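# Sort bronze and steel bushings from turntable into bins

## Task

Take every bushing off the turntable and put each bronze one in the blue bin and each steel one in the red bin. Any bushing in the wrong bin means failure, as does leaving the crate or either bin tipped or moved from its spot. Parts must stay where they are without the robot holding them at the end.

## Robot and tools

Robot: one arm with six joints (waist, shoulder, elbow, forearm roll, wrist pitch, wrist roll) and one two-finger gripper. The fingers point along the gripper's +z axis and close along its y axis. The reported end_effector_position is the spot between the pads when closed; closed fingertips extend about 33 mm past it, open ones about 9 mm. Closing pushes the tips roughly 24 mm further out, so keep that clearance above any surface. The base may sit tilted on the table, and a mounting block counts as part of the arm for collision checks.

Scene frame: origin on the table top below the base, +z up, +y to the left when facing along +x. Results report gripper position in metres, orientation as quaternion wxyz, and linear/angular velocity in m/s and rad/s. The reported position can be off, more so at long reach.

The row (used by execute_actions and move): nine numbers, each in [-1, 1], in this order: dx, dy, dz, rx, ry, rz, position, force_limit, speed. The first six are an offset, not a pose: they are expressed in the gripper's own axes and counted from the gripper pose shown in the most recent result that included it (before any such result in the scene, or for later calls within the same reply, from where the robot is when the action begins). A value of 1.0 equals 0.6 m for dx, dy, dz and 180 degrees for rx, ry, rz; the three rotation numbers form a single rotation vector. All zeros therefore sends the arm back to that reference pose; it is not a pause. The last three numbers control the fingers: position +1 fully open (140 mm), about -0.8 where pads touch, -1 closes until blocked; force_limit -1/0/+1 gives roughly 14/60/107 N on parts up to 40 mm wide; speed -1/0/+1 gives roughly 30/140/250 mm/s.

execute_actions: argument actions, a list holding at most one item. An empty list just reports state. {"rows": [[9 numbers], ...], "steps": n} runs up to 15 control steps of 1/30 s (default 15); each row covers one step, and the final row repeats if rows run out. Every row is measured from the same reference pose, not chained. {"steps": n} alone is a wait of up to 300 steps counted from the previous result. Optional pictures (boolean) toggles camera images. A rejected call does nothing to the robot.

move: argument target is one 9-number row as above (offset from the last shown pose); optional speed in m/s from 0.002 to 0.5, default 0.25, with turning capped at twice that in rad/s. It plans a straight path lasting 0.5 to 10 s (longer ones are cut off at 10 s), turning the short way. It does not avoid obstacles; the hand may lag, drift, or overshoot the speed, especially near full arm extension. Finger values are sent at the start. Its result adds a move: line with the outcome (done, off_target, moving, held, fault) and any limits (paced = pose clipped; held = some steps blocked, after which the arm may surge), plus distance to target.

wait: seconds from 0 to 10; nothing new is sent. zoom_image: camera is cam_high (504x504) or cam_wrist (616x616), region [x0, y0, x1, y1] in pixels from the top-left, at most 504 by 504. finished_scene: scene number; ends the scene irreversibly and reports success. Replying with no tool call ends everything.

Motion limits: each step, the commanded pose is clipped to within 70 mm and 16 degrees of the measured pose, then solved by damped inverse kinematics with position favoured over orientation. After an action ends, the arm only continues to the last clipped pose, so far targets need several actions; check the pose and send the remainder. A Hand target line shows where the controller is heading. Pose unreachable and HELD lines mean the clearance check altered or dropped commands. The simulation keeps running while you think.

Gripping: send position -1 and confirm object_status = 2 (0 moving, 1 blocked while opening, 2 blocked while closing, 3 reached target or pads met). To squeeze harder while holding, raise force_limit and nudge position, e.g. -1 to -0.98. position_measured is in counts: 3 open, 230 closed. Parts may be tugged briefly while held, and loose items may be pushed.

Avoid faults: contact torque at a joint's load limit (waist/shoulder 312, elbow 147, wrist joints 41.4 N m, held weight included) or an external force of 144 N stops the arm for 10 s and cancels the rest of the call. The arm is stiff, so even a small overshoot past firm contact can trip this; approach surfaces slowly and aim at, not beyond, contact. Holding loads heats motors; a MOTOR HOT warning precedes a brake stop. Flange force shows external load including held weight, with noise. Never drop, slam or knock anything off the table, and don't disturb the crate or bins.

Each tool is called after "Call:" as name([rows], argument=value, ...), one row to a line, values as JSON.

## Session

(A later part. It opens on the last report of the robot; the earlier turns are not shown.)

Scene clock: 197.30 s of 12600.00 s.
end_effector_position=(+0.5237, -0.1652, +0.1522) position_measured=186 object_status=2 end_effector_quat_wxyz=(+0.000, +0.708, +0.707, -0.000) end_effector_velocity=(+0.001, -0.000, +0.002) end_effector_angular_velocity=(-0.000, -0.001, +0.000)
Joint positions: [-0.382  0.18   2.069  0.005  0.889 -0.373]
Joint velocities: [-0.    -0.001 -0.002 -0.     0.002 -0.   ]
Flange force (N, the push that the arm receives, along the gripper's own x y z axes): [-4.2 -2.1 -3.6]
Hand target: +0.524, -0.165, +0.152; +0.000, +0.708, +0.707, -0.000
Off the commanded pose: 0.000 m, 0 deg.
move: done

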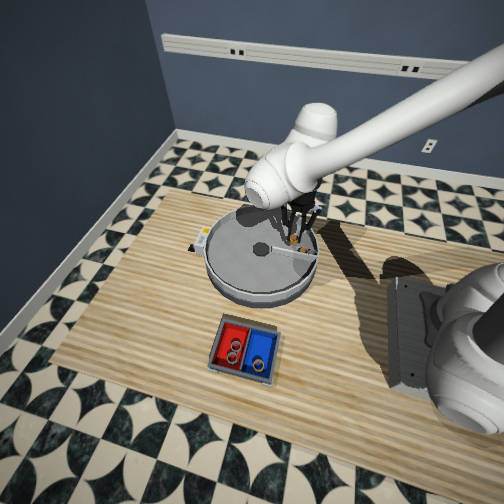

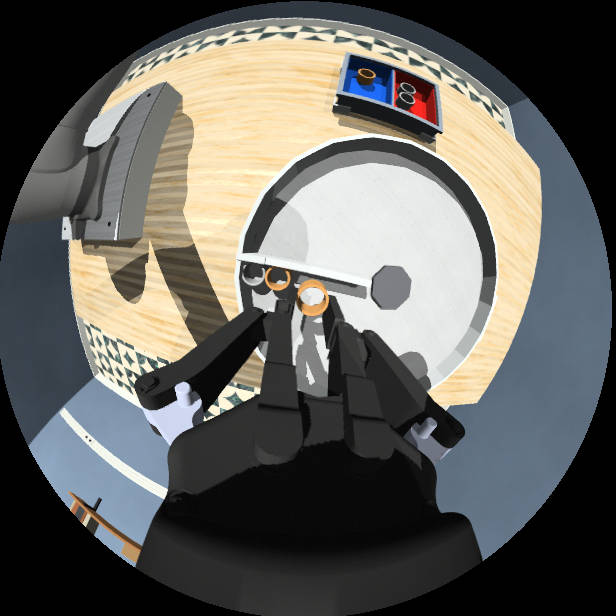

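Call:
move(target=[0.642,0.027,0,0,0,0,-1,-0.3,-1], speed=0.4)

Call:
move(target=[0,0,0.14,0,0,0,-1,-0.3,-1], speed=0.1)

Scene clock: 199.60 s of 12600.00 s.
end_effector_position=(+0.5409, +0.2207, +0.1528) position_measured=186 object_status=2 end_effector_quat_wxyz=(-0.000, +0.708, +0.707, +0.001) end_effector_velocity=(+0.001, +0.002, +0.000) end_effector_angular_velocity=(-0.002, +0.000, -0.000)
Joint positions: [0.317 0.227 2.005 0.003 0.903 0.327]
Joint velocities: [ 0.003  0.002 -0.003 -0.002  0.002  0.004]
Flange force (N, the push that the arm receives, along the gripper's own x y z axes): [-2.7 6.2 -3.3]
Hand target: +0.541, +0.221, +0.153; -0.000, +0.708, +0.707, +0.001
Off the commanded pose: 0.001 m, 0 deg.
move: done; limits=paced

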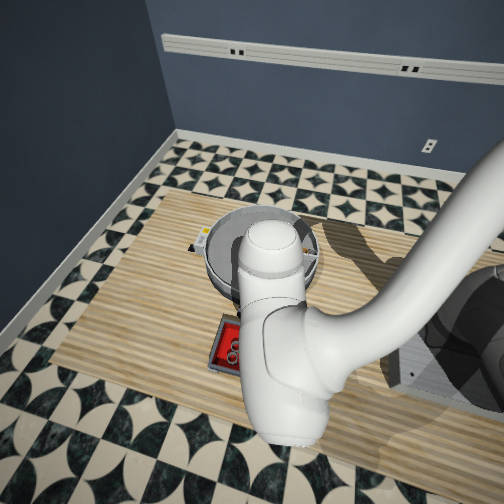

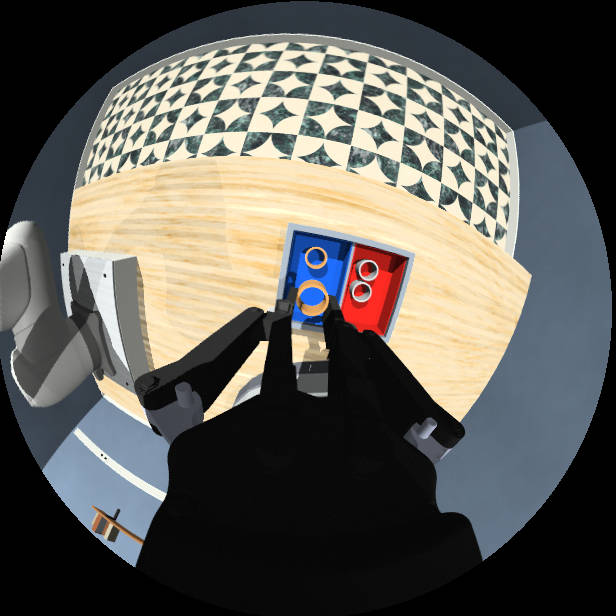

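Scene clock: 200.83 s of 12600.00 s.
end_effector_position=(+0.5409, +0.2209, +0.0688) position_measured=186 object_status=2 end_effector_quat_wxyz=(-0.000, +0.707, +0.707, +0.001) end_effector_velocity=(+0.002, +0.001, -0.001) end_effector_angular_velocity=(+0.001, -0.003, -0.000)
Joint positions: [0.317 0.33  2.063 0.003 0.742 0.326]
Joint velocities: [ 0.001  0.002 -0.001 -0.    -0.004  0.001]
Flange force (N, the push that the arm receives, along the gripper's own x y z axes): [-1.4 6.0 -1.0]
Hand target: +0.541, +0.221, +0.069; -0.000, +0.707, +0.707, +0.001
Off the commanded pose: 0.000 m, 0 deg.
move: done

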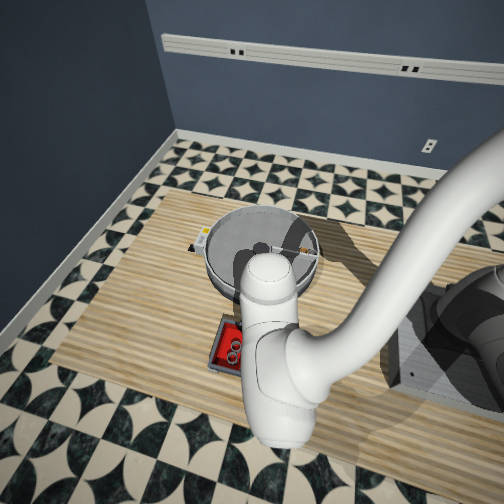

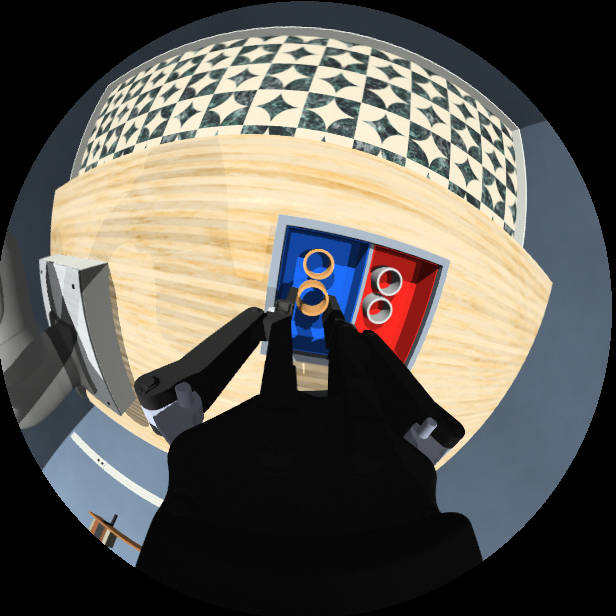

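Call:
move(target=[0,0,0.0345,0,0,0,-1,-0.3,-1], speed=0.025)

Call:
execute_actions([
  {"rows":[[0,0,0.001,0,0,0,-1,-0.3,-1],[0,0,0.001,0,0,0,-1,-0.3,-1],[0,0,0.001,0,0,0,-0.34,-0.3,-0.5]],"steps":12},
], pictures=false)

Call:
move(target=[0,0,-0.17,0,0,0,-0.34,-0.3,-0.5], speed=0.2)

Call:
move(target=[-0.669,-0.074,0,0,0,0,-0.2,-1,0], speed=0.4)

Call:
move(target=[0,0,0.05,0,0,0,-0.2,-1,0], speed=0.1)

Call:
zoom_image(camera="cam_wrist", region=[230,230,350,350])

Scene clock: 204.00 s of 12600.00 s.
end_effector_position=(+0.5409, +0.2210, +0.0482) position_measured=186 object_status=2 end_effector_quat_wxyz=(-0.000, +0.707, +0.707, +0.001) end_effector_velocity=(+0.000, +0.000, -0.001) end_effector_angular_velocity=(-0.000, +0.000, +0.001)
Joint positions: [0.317 0.358 2.074 0.003 0.703 0.326]
Joint velocities: [ 0.     0.002  0.    -0.001 -0.002 -0.001]
Flange force (N, the push that the arm receives, along the gripper's own x y z axes): [-4.7 -0.3 -7.1]
Hand target: +0.541, +0.221, +0.048; -0.000, +0.707, +0.707, +0.001
Off the commanded pose: 0.000 m, 0 deg.
move: done

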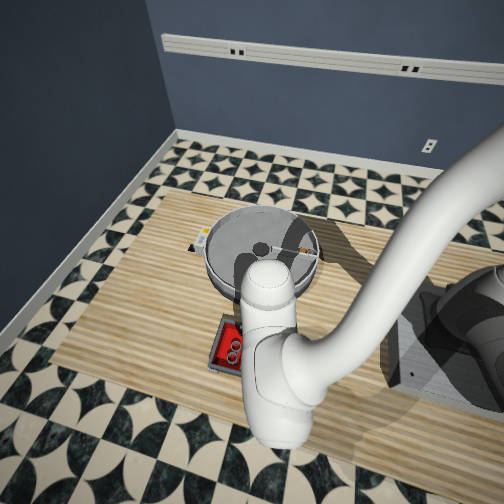

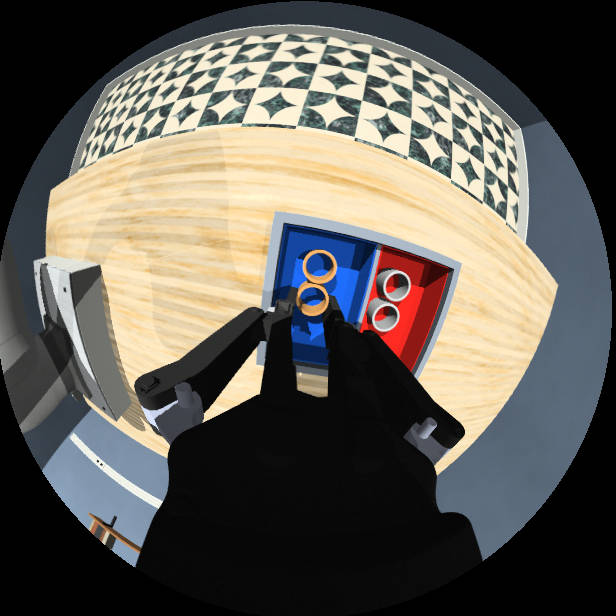

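Scene clock: 204.40 s of 12600.00 s.
end_effector_position=(+0.5409, +0.2210, +0.0476) position_measured=172 object_status=0 end_effector_quat_wxyz=(-0.000, +0.707, +0.707, +0.001) end_effector_velocity=(+0.000, +0.000, +0.000) end_effector_angular_velocity=(-0.000, +0.000, +0.001)
Joint positions: [0.317 0.359 2.075 0.003 0.702 0.326]
Joint velocities: [ 0.     0.    -0.001 -0.     0.001 -0.   ]
Flange force (N, the push that the arm receives, along the gripper's own x y z axes): [-2.8 2.7 -4.5]
Hand target: +0.541, +0.221, +0.048; -0.000, +0.707, +0.707, +0.001
Off the commanded pose: 0.000 m, 0 deg.
Steps of this call (steps 1 to 12: all 12 steps of this action). Readings (end_effector_position | what the end effector reports):
1: (+0.5409, +0.2210, +0.0482) | position_measured=186 object_status=2
2: (+0.5409, +0.2210, +0.0480) | position_measured=186 object_status=2
4: (+0.5409, +0.2210, +0.0478) | position_measured=186 object_status=0
8: (+0.5409, +0.2210, +0.0477) | position_measured=172 object_status=0
12: the state above

Scene clock: 205.63 s of 12600.00 s.
end_effector_position=(+0.5409, +0.2207, +0.1496) position_measured=172 object_status=3 end_effector_quat_wxyz=(-0.000, +0.708, +0.707, +0.001) end_effector_velocity=(+0.001, +0.001, +0.002) end_effector_angular_velocity=(+0.001, -0.002, +0.001)
Joint positions: [0.317 0.231 2.008 0.003 0.897 0.327]
Joint velocities: [ 0.    -0.002 -0.002  0.     0.001 -0.001]
Flange force (N, the push that the arm receives, along the gripper's own x y z axes): [-1.2 2.7 0.8]
Hand target: +0.541, +0.221, +0.150; -0.000, +0.708, +0.707, +0.001
Off the commanded pose: 0.000 m, 0 deg.
move: done

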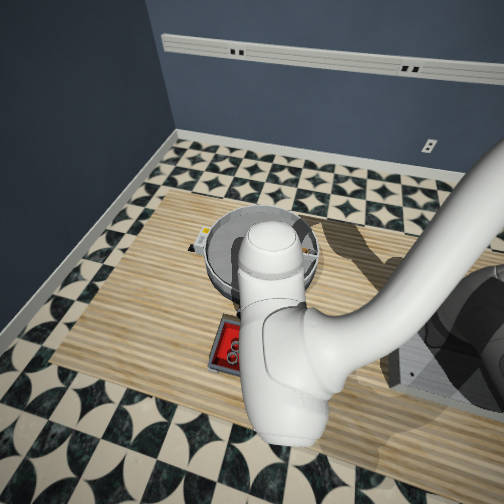

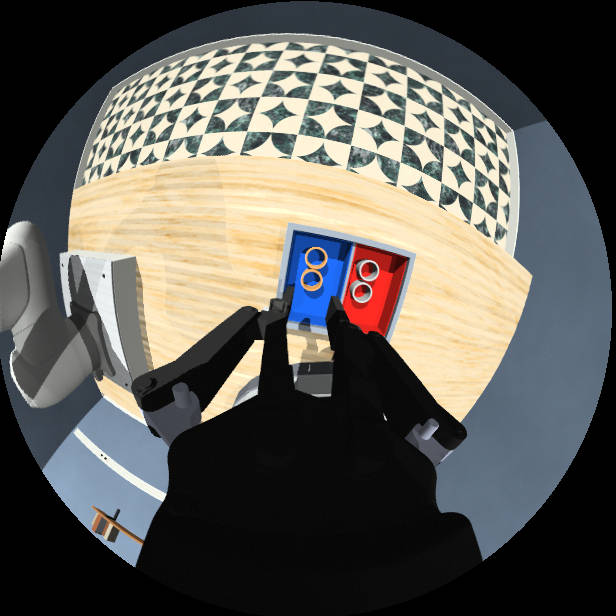

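Scene clock: 207.30 s of 12600.00 s.
end_effector_position=(+0.4953, -0.1814, +0.1491) position_measured=154 object_status=3 end_effector_quat_wxyz=(+0.000, +0.707, +0.707, -0.000) end_effector_velocity=(+0.001, -0.002, -0.000) end_effector_angular_velocity=(+0.001, -0.001, +0.000)
Joint positions: [-0.43   0.153  2.11   0.005  0.875 -0.421]
Joint velocities: [-0.004  0.002 -0.002  0.002 -0.    -0.005]
Flange force (N, the push that the arm receives, along the gripper's own x y z axes): [-6.8 -3.9 -2.9]
Hand target: +0.495, -0.182, +0.149; +0.000, +0.708, +0.707, -0.000
Off the commanded pose: 0.001 m, 0 deg.
move: done; limits=paced

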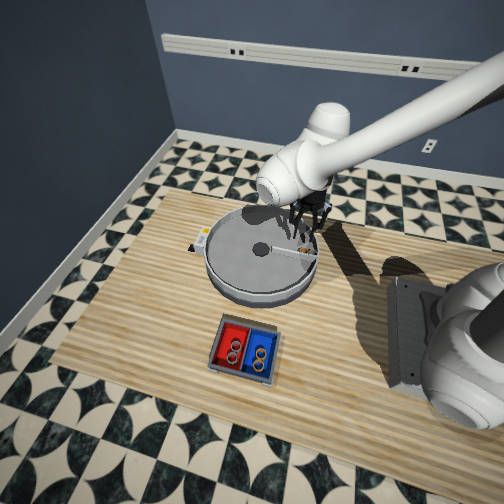

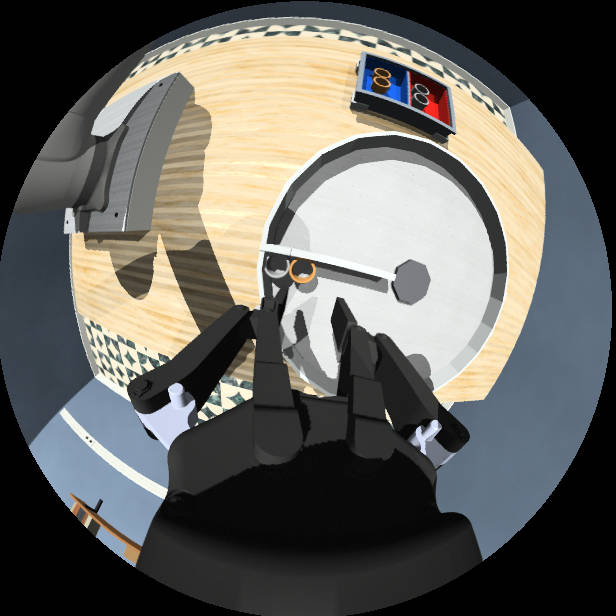

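Scene clock: 208.10 s of 12600.00 s.
end_effector_position=(+0.4953, -0.1813, +0.1192) position_measured=154 object_status=3 end_effector_quat_wxyz=(+0.000, +0.707, +0.707, -0.000) end_effector_velocity=(+0.000, -0.000, -0.002) end_effector_angular_velocity=(+0.000, -0.001, -0.001)
Joint positions: [-0.43   0.191  2.134  0.005  0.814 -0.421]
Joint velocities: [-0.     0.002  0.001  0.001 -0.003  0.   ]
Flange force (N, the push that the arm receives, along the gripper's own x y z axes): [-2.1 -0.5 -0.9]
Hand target: +0.495, -0.181, +0.119; +0.000, +0.707, +0.707, -0.000
Off the commanded pose: 0.000 m, 0 deg.
move: done

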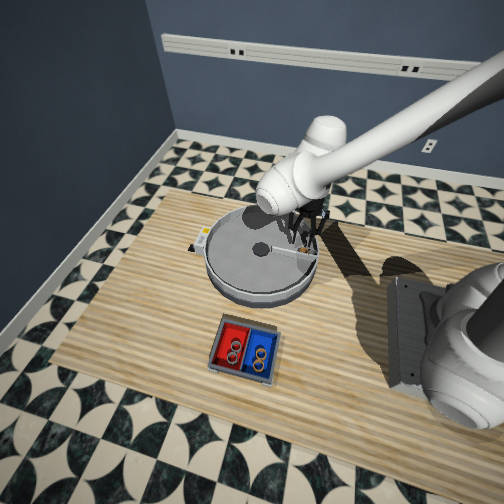

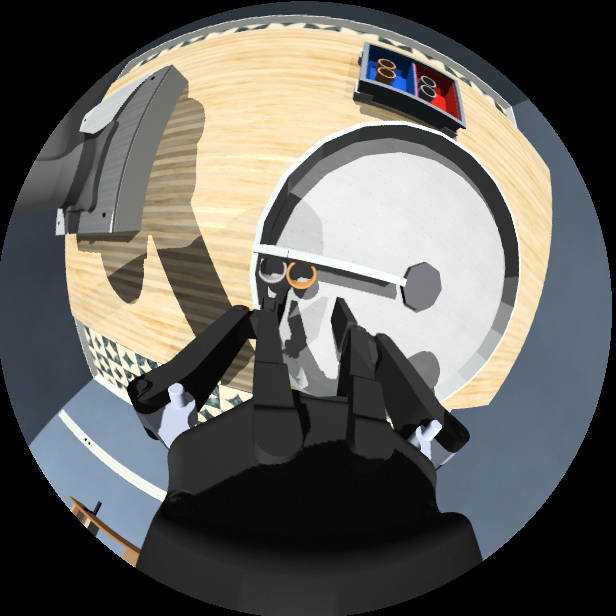

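Region (230, 230, 350, 350) of cam_wrist's 616x616 image, scaled by 4.200, with more detail than that image has.

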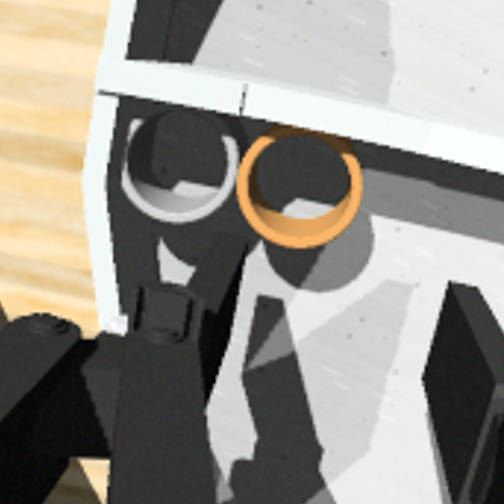

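Call:
move(target=[0.0075,-0.0025,0,0,0,0,-0.2,-1,0], speed=0.04)

Call:
move(target=[0,0,0.042,0,0,0,-0.2,-1,0], speed=0.025)

Call:
zoom_image(camera="cam_wrist", region=[230,230,350,350])

Scene clock: 210.83 s of 12600.00 s.
end_effector_position=(+0.4939, -0.1769, +0.1192) position_measured=154 object_status=3 end_effector_quat_wxyz=(+0.000, +0.707, +0.707, -0.000) end_effector_velocity=(+0.000, +0.001, +0.000) end_effector_angular_velocity=(-0.000, -0.001, +0.001)
Joint positions: [-0.423  0.187  2.139  0.005  0.812 -0.415]
Joint velocities: [ 0.001 -0.001  0.    -0.    -0.     0.001]
Flange force (N, the push that the arm receives, along the gripper's own x y z axes): [-7.4 -4.1 -5.2]
Hand target: +0.494, -0.177, +0.119; +0.000, +0.707, +0.707, -0.000
Off the commanded pose: 0.000 m, 0 deg.
move: done

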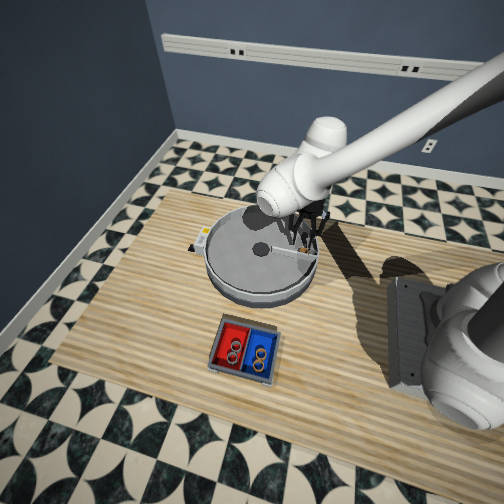

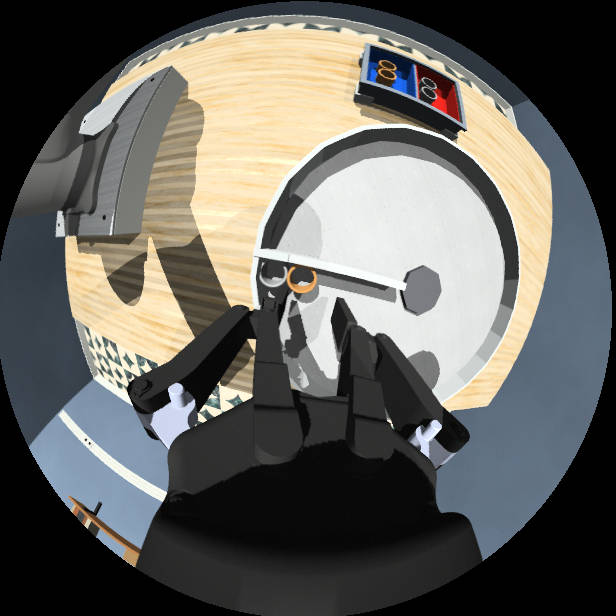

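Scene clock: 212.10 s of 12600.00 s.
end_effector_position=(+0.4939, -0.1769, +0.0941) position_measured=154 object_status=3 end_effector_quat_wxyz=(+0.000, +0.707, +0.707, -0.000) end_effector_velocity=(+0.000, -0.000, -0.001) end_effector_angular_velocity=(+0.001, +0.000, -0.001)
Joint positions: [-0.423  0.221  2.158  0.005  0.76  -0.415]
Joint velocities: [-0.     0.002  0.001  0.001 -0.002 -0.   ]
Flange force (N, the push that the arm receives, along the gripper's own x y z axes): [-3.4 2.8 -3.5]
Hand target: +0.494, -0.177, +0.094; +0.000, +0.707, +0.707, -0.000
Off the commanded pose: 0.000 m, 0 deg.
move: done

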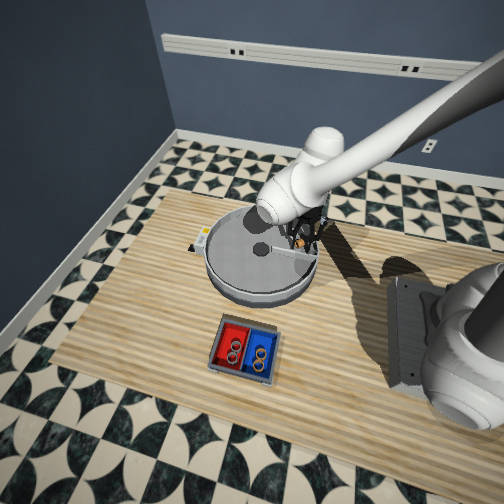

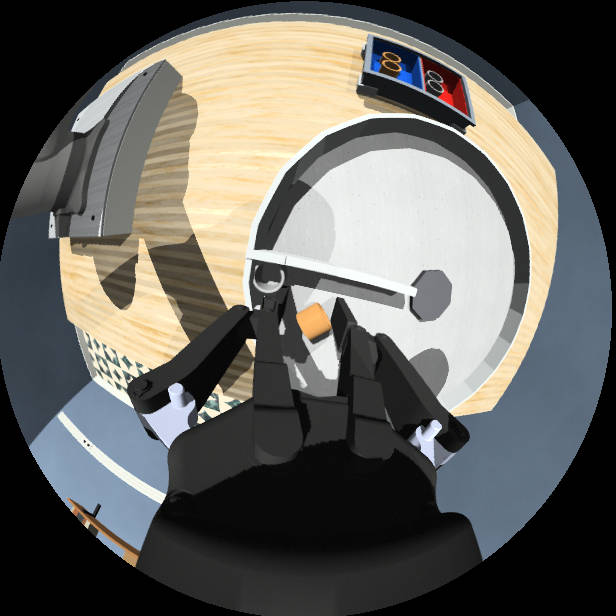

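Region (230, 230, 350, 350) of cam_wrist's 616x616 image, scaled by 4.200, with more detail than that image has.

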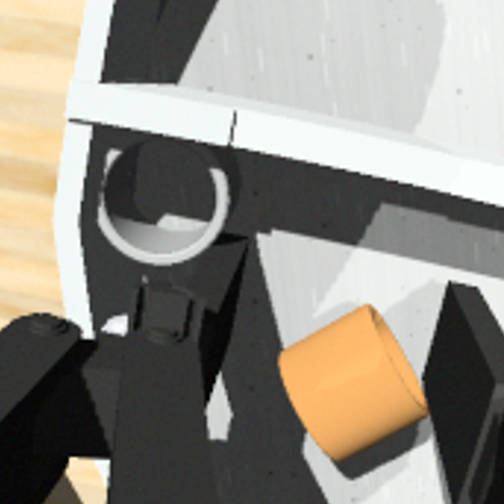

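Call:
execute_actions(actions=[])

Call:
zoom_image(camera="cam_wrist", region=[230,230,350,350])

Scene clock: 213.27 s of 12600.00 s.
end_effector_position=(+0.4939, -0.1769, +0.0940) position_measured=154 object_status=3 end_effector_quat_wxyz=(+0.000, +0.707, +0.707, -0.000) end_effector_velocity=(-0.001, +0.000, -0.001) end_effector_angular_velocity=(+0.000, +0.001, +0.001)
Joint positions: [-0.423  0.221  2.158  0.005  0.76  -0.415]
Joint velocities: [-0.    -0.     0.002  0.    -0.    -0.001]
Flange force (N, the push that the arm receives, along the gripper's own x y z axes): [-10.7 -1.1 -5.3]
Hand target: +0.494, -0.177, +0.094; +0.000, +0.707, +0.707, -0.000
Off the commanded pose: 0.000 m, 0 deg.
Steps of this call (steps 1 to 35: nothing new was sent). Readings (end_effector_position | what the end effector reports):
1: (+0.4939, -0.1769, +0.0941) | position_measured=154 object_status=3
2: (+0.4939, -0.1769, +0.0941) | position_measured=154 object_status=3
4: (+0.4939, -0.1769, +0.0940) | position_measured=154 object_status=3
8: (+0.4939, -0.1769, +0.0940) | position_measured=154 object_status=3
35: the state above

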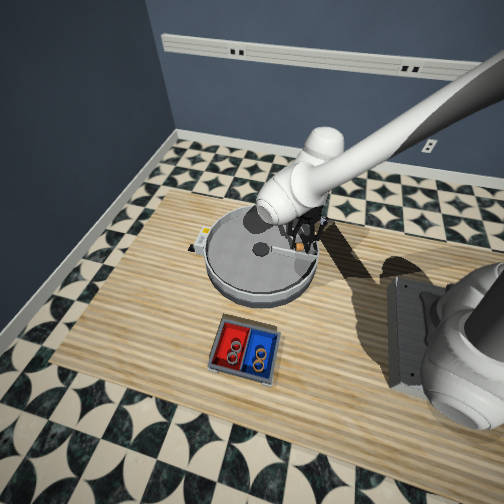

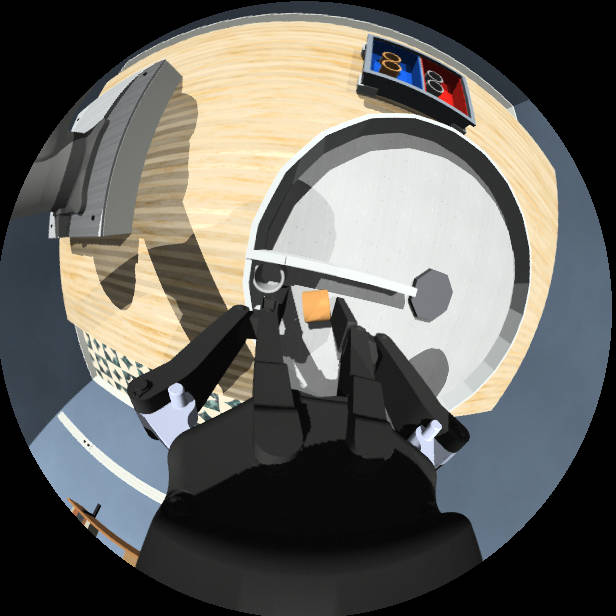

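Region (230, 230, 350, 350) of cam_wrist's 616x616 image, scaled by 4.200, with more detail than that image has.

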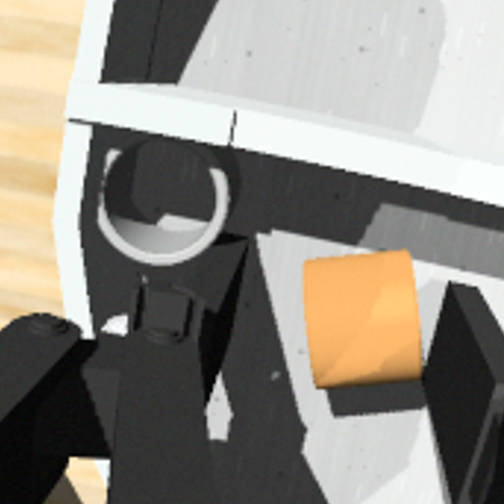

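Call:
execute_actions([
  {"rows":[[0,0.002,0,0,0,0,-0.36,-1,-0.5],[0,0.004,0,0,0,0,-0.36,-1,-0.5],[0,0.006,0,0,0,0,-0.36,-1,-0.5],[0,0.007,0,0,0,0,-0.36,-1,-0.5],[0.003,0.007,0,0,0,0,-0.36,-1,-0.5],[0.006,0.007,0,0,0,0,-0.36,-1,-0.5],[0.009,0.007,0,0,0,0,-0.36,-1,-0.5],[0.012,0.007,0,0,0,0,-0.36,-1,-0.5],[0.015,0.007,0,0,0,0,-0.36,-1,-0.5]],"steps":15},
])

Call:
zoom_image(camera="cam_wrist", region=[230,230,350,350])

Scene clock: 215.63 s of 12600.00 s.
end_effector_position=(+0.4981, -0.1682, +0.0940) position_measured=174 object_status=3 end_effector_quat_wxyz=(+0.000, +0.707, +0.707, -0.000) end_effector_velocity=(+0.002, +0.004, +0.001) end_effector_angular_velocity=(-0.002, -0.004, -0.001)
Joint positions: [-0.404  0.223  2.156  0.006  0.76  -0.397]
Joint velocities: [ 0.009 -0.002  0.001 -0.    -0.002  0.011]
Flange force (N, the push that the arm receives, along the gripper's own x y z axes): [-3.8 -1.5 -5.1]
Hand target: +0.498, -0.168, +0.094; +0.000, +0.707, +0.707, -0.000
Off the commanded pose: 0.000 m, 0 deg.
Steps of this call (steps 1 to 56: nothing new was sent; steps 57 to 71: all 15 steps of this action). Readings (end_effector_position | what the end effector reports):
57: (+0.4939, -0.1768, +0.0939) | position_measured=154 object_status=0
58: (+0.4940, -0.1767, +0.0938) | position_measured=157 object_status=0
60: (+0.4956, -0.1768, +0.0938) | position_measured=166 object_status=0
64: (+0.4977, -0.1741, +0.0939) | position_measured=174 object_status=0
71: the state above

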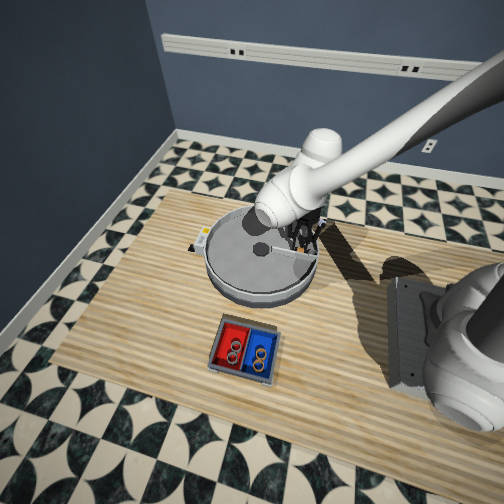

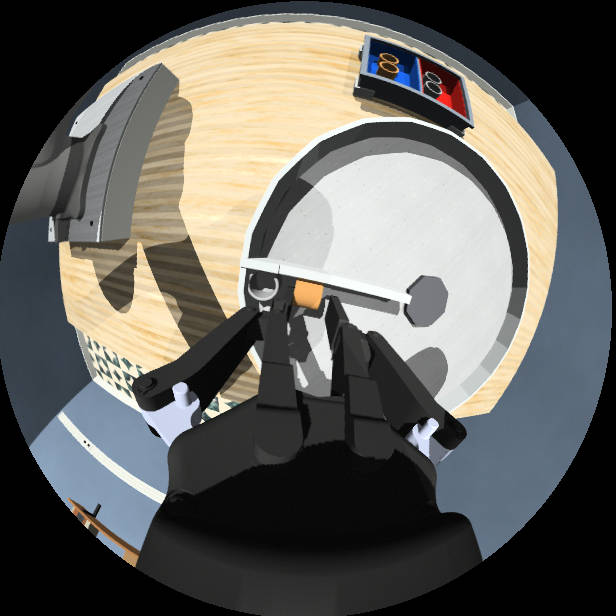

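Region (230, 230, 350, 350) of cam_wrist's 616x616 image, scaled by 4.200, with more detail than that image has.

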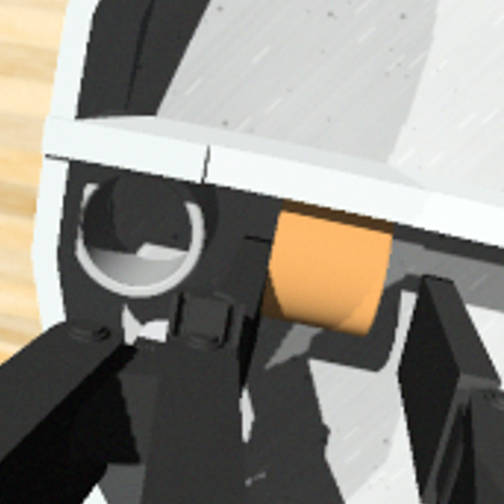

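Call:
execute_actions([
  {"rows":[[0.002,0,0,0,0,0,-0.36,-1,-1],[0.004,0,0,0,0,0,-0.36,-1,-1],[0.006,0,0,0,0,0,-0.36,-1,-1],[0.0075,0,0,0,0,0,-0.36,-1,-1],[0.0075,0,0,0,0,0,-0.36,-1,-1],[0.0075,0,0,0,0,0,-1,0,-1],[0.0075,0,0,0,0,0,-1,0,-1],[0.0075,-0.001,0,0,0,0,-1,0,-1],[0.0075,-0.002,0,0,0,0,-1,0,-1],[0.0075,-0.003,0,0,0,0,-1,0,-1],[0.0075,-0.004,0,0,0,0,-1,0,-1],[0.0075,-0.005,0,0,0,0,-1,0,-1],[0.0075,-0.006,0,0,0,0,-1,0,-1]],"steps":15},
], pictures=false)

Call:
execute_actions([
  {"steps":12},
])

Call:
zoom_image(camera="cam_wrist", region=[230,230,350,350])

Scene clock: 218.27 s of 12600.00 s.
end_effector_position=(+0.4953, -0.1636, +0.0940) position_measured=188 object_status=0 end_effector_quat_wxyz=(+0.000, +0.708, +0.707, -0.000) end_effector_velocity=(-0.010, -0.000, -0.000) end_effector_angular_velocity=(+0.000, +0.001, +0.005)
Joint positions: [-0.398  0.217  2.163  0.005  0.758 -0.39 ]
Joint velocities: [-0.007 -0.012  0.016  0.    -0.003 -0.013]
Flange force (N, the push that the arm receives, along the gripper's own x y z axes): [-5.8 -6.0 -5.1]
Hand target: +0.494, -0.164, +0.094; +0.000, +0.707, +0.707, -0.000
Off the commanded pose: 0.001 m, 0 deg.
Steps of this call (steps 1 to 64: nothing new was sent; steps 65 to 79: all 15 steps of this action). Readings (end_effector_position | what the end effector reports):
65: (+0.4981, -0.1678, +0.0940) | position_measured=174 object_status=3
66: (+0.4981, -0.1675, +0.0940) | position_measured=174 object_status=3
68: (+0.4981, -0.1662, +0.0940) | position_measured=174 object_status=3
72: (+0.4980, -0.1642, +0.0940) | position_measured=177 object_status=0
79: the state above

Scene clock: 218.67 s of 12600.00 s.
end_effector_position=(+0.4945, -0.1637, +0.0940) position_measured=196 object_status=2 end_effector_quat_wxyz=(+0.000, +0.707, +0.707, -0.000) end_effector_velocity=(-0.000, -0.000, -0.000) end_effector_angular_velocity=(-0.001, +0.001, -0.000)
Joint positions: [-0.399  0.216  2.164  0.006  0.758 -0.392]
Joint velocities: [ 0.     0.     0.001 -0.001 -0.     0.001]
Flange force (N, the push that the arm receives, along the gripper's own x y z axes): [-0.2 -2.7 -12.9]
Hand target: +0.494, -0.164, +0.094; +0.000, +0.707, +0.707, -0.000
Off the commanded pose: 0.000 m, 0 deg.
Steps of this call (steps 1 to 12: nothing new was sent). Readings (end_effector_position | what the end effector reports):
1: (+0.4950, -0.1636, +0.0940) | position_measured=190 object_status=0
2: (+0.4949, -0.1637, +0.0940) | position_measured=191 object_status=0
4: (+0.4947, -0.1637, +0.0940) | position_measured=194 object_status=0
8: (+0.4946, -0.1637, +0.0940) | position_measured=196 object_status=0
12: the state above

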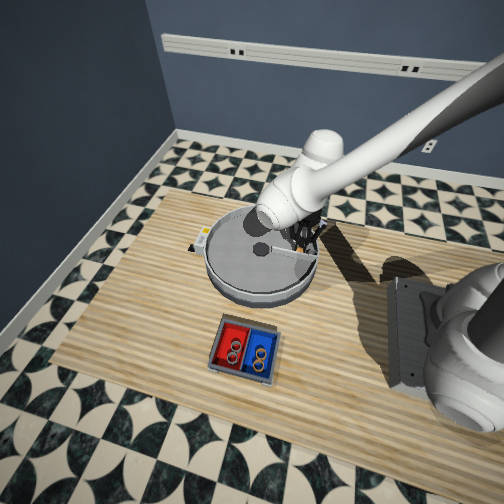

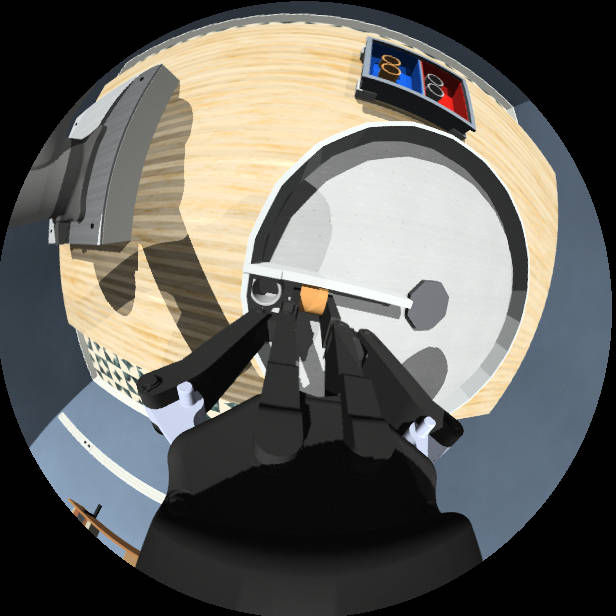

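Region (230, 230, 350, 350) of cam_wrist's 616x616 image, scaled by 4.200, with more detail than that image has.

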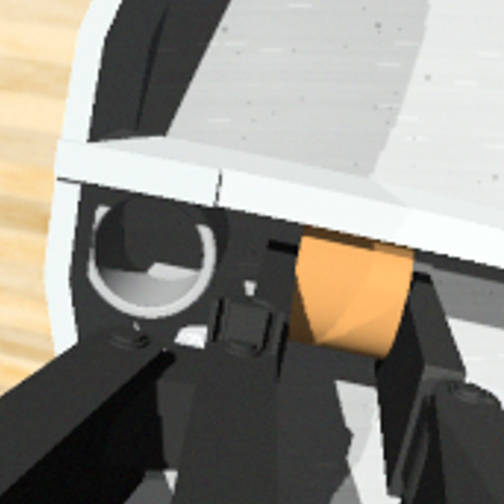

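Call:
move(target=[-0.003,0,-0.097,0,0,0,-1,0,-1], speed=0.2)

Call:
move(target=[0.587,0.078,0,0,0,0,-1,0,-1], speed=0.4)

Call:
move(target=[0,0,0.1,0,0,0,-1,0,-1], speed=0.1)

Call:
zoom_image(camera="cam_wrist", region=[240,220,400,380])

Scene clock: 221.53 s of 12600.00 s.
end_effector_position=(+0.4945, -0.1656, +0.1522) position_measured=196 object_status=2 end_effector_quat_wxyz=(+0.000, +0.708, +0.707, -0.000) end_effector_velocity=(+0.001, +0.000, +0.002) end_effector_angular_velocity=(+0.000, -0.000, +0.001)
Joint positions: [-0.403  0.141  2.118  0.005  0.88  -0.394]
Joint velocities: [ 0.    -0.002 -0.002  0.     0.004 -0.   ]
Flange force (N, the push that the arm receives, along the gripper's own x y z axes): [-0.2 -1.9 -3.8]
Hand target: +0.495, -0.166, +0.152; +0.000, +0.708, +0.707, -0.000
Off the commanded pose: 0.000 m, 0 deg.
move: done

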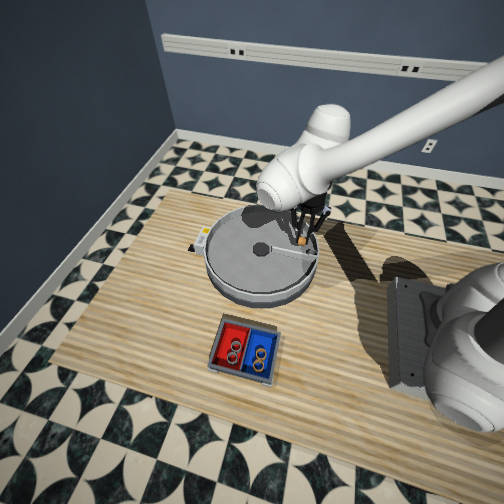

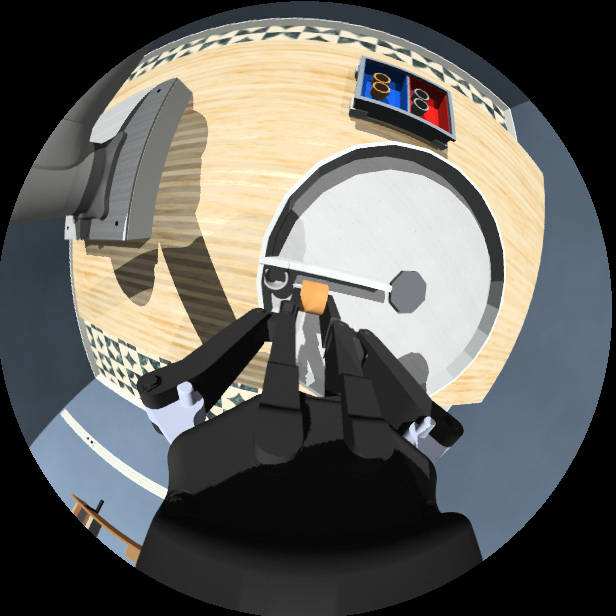

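Scene clock: 223.07 s of 12600.00 s.
end_effector_position=(+0.5423, +0.1872, +0.1526) position_measured=196 object_status=2 end_effector_quat_wxyz=(-0.000, +0.708, +0.707, +0.001) end_effector_velocity=(-0.001, +0.001, -0.001) end_effector_angular_velocity=(-0.001, +0.003, -0.001)
Joint positions: [0.26  0.213 2.024 0.003 0.899 0.27 ]
Joint velocities: [ 0.002  0.002 -0.    -0.001  0.001  0.003]
Flange force (N, the push that the arm receives, along the gripper's own x y z axes): [-4.8 0.7 -2.8]
Hand target: +0.542, +0.187, +0.153; -0.000, +0.708, +0.707, +0.001
Off the commanded pose: 0.001 m, 0 deg.
move: done; limits=paced

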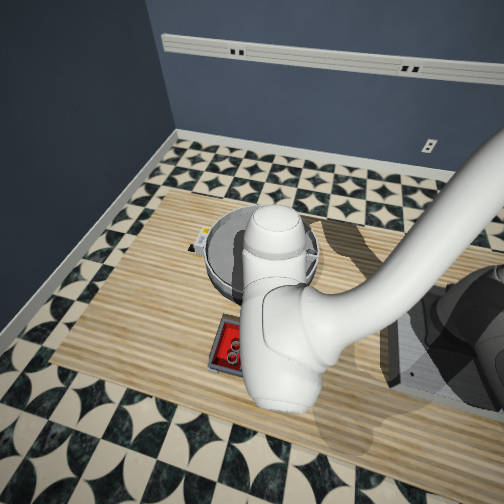

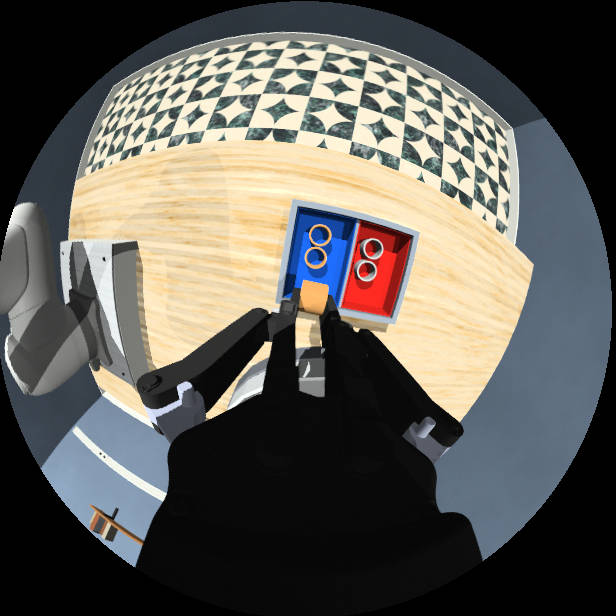

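Scene clock: 224.07 s of 12600.00 s.
end_effector_position=(+0.5423, +0.1874, +0.0927) position_measured=196 object_status=2 end_effector_quat_wxyz=(-0.000, +0.707, +0.707, +0.001) end_effector_velocity=(-0.001, -0.000, -0.002) end_effector_angular_velocity=(-0.001, +0.003, +0.001)
Joint positions: [0.261 0.285 2.069 0.003 0.782 0.27 ]
Joint velocities: [ 0.     0.002  0.002 -0.001 -0.001 -0.   ]
Flange force (N, the push that the arm receives, along the gripper's own x y z axes): [1.1 1.2 -0.7]
Hand target: +0.542, +0.187, +0.093; -0.000, +0.707, +0.707, +0.001
Off the commanded pose: 0.000 m, 0 deg.
move: done

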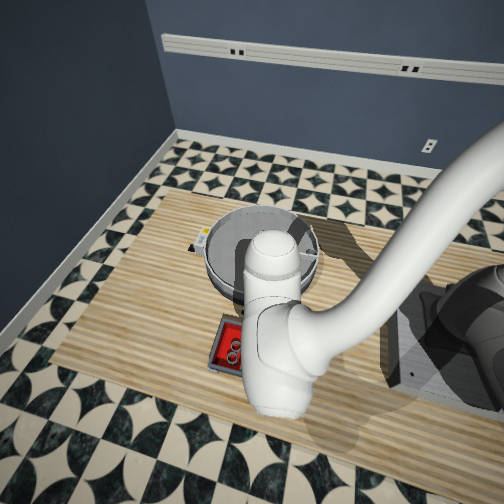

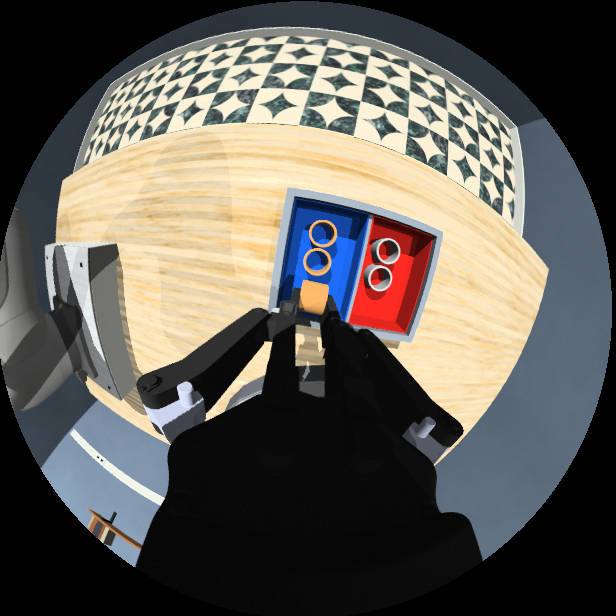

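Region (240, 220, 400, 380) of cam_wrist's 616x616 image, scaled by 3.150, with more detail than that image has.

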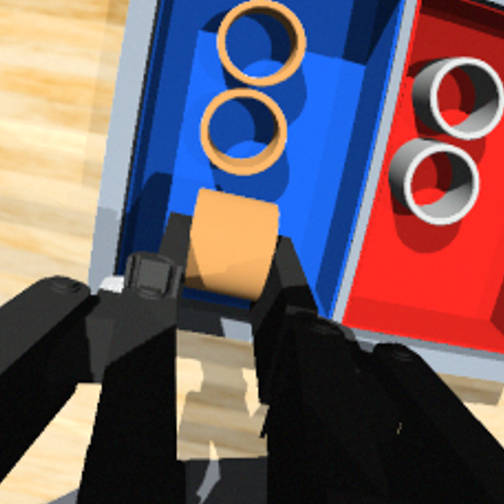

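Call:
move(target=[0.002,-0.002,0.045,0,0,0,-1,0,-1], speed=0.05)

Call:
zoom_image(camera="cam_wrist", region=[250,230,390,370])

Scene clock: 226.17 s of 12600.00 s.
end_effector_position=(+0.5411, +0.1886, +0.0658) position_measured=196 object_status=2 end_effector_quat_wxyz=(-0.000, +0.707, +0.707, +0.001) end_effector_velocity=(-0.001, -0.000, -0.002) end_effector_angular_velocity=(-0.001, +0.001, +0.000)
Joint positions: [0.263 0.32  2.086 0.004 0.729 0.272]
Joint velocities: [ 0.     0.002  0.002 -0.001 -0.003  0.001]
Flange force (N, the push that the arm receives, along the gripper's own x y z axes): [-4.7 2.0 -0.2]
Hand target: +0.541, +0.189, +0.066; -0.000, +0.707, +0.707, +0.001
Off the commanded pose: 0.000 m, 0 deg.
move: done

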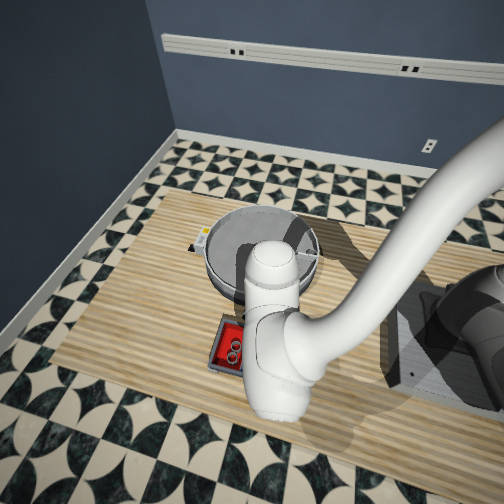

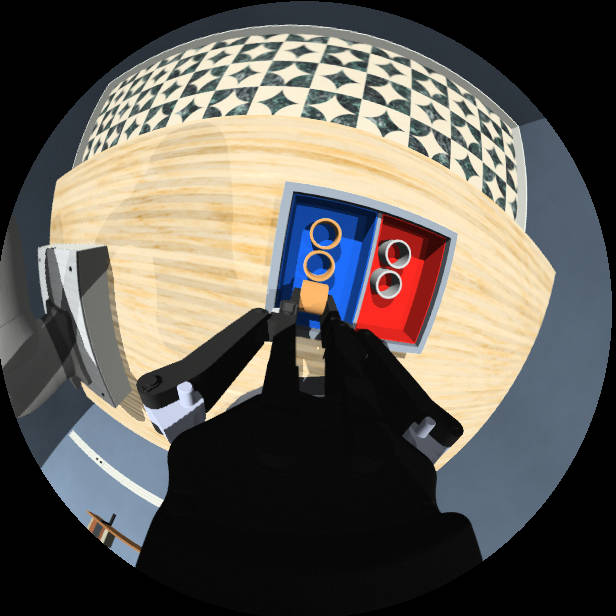

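Region (250, 230, 390, 370) of cam_wrist's 616x616 image, scaled by 3.600, with more detail than that image has.

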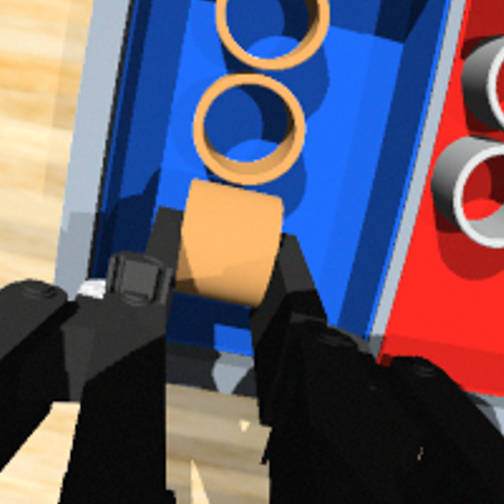

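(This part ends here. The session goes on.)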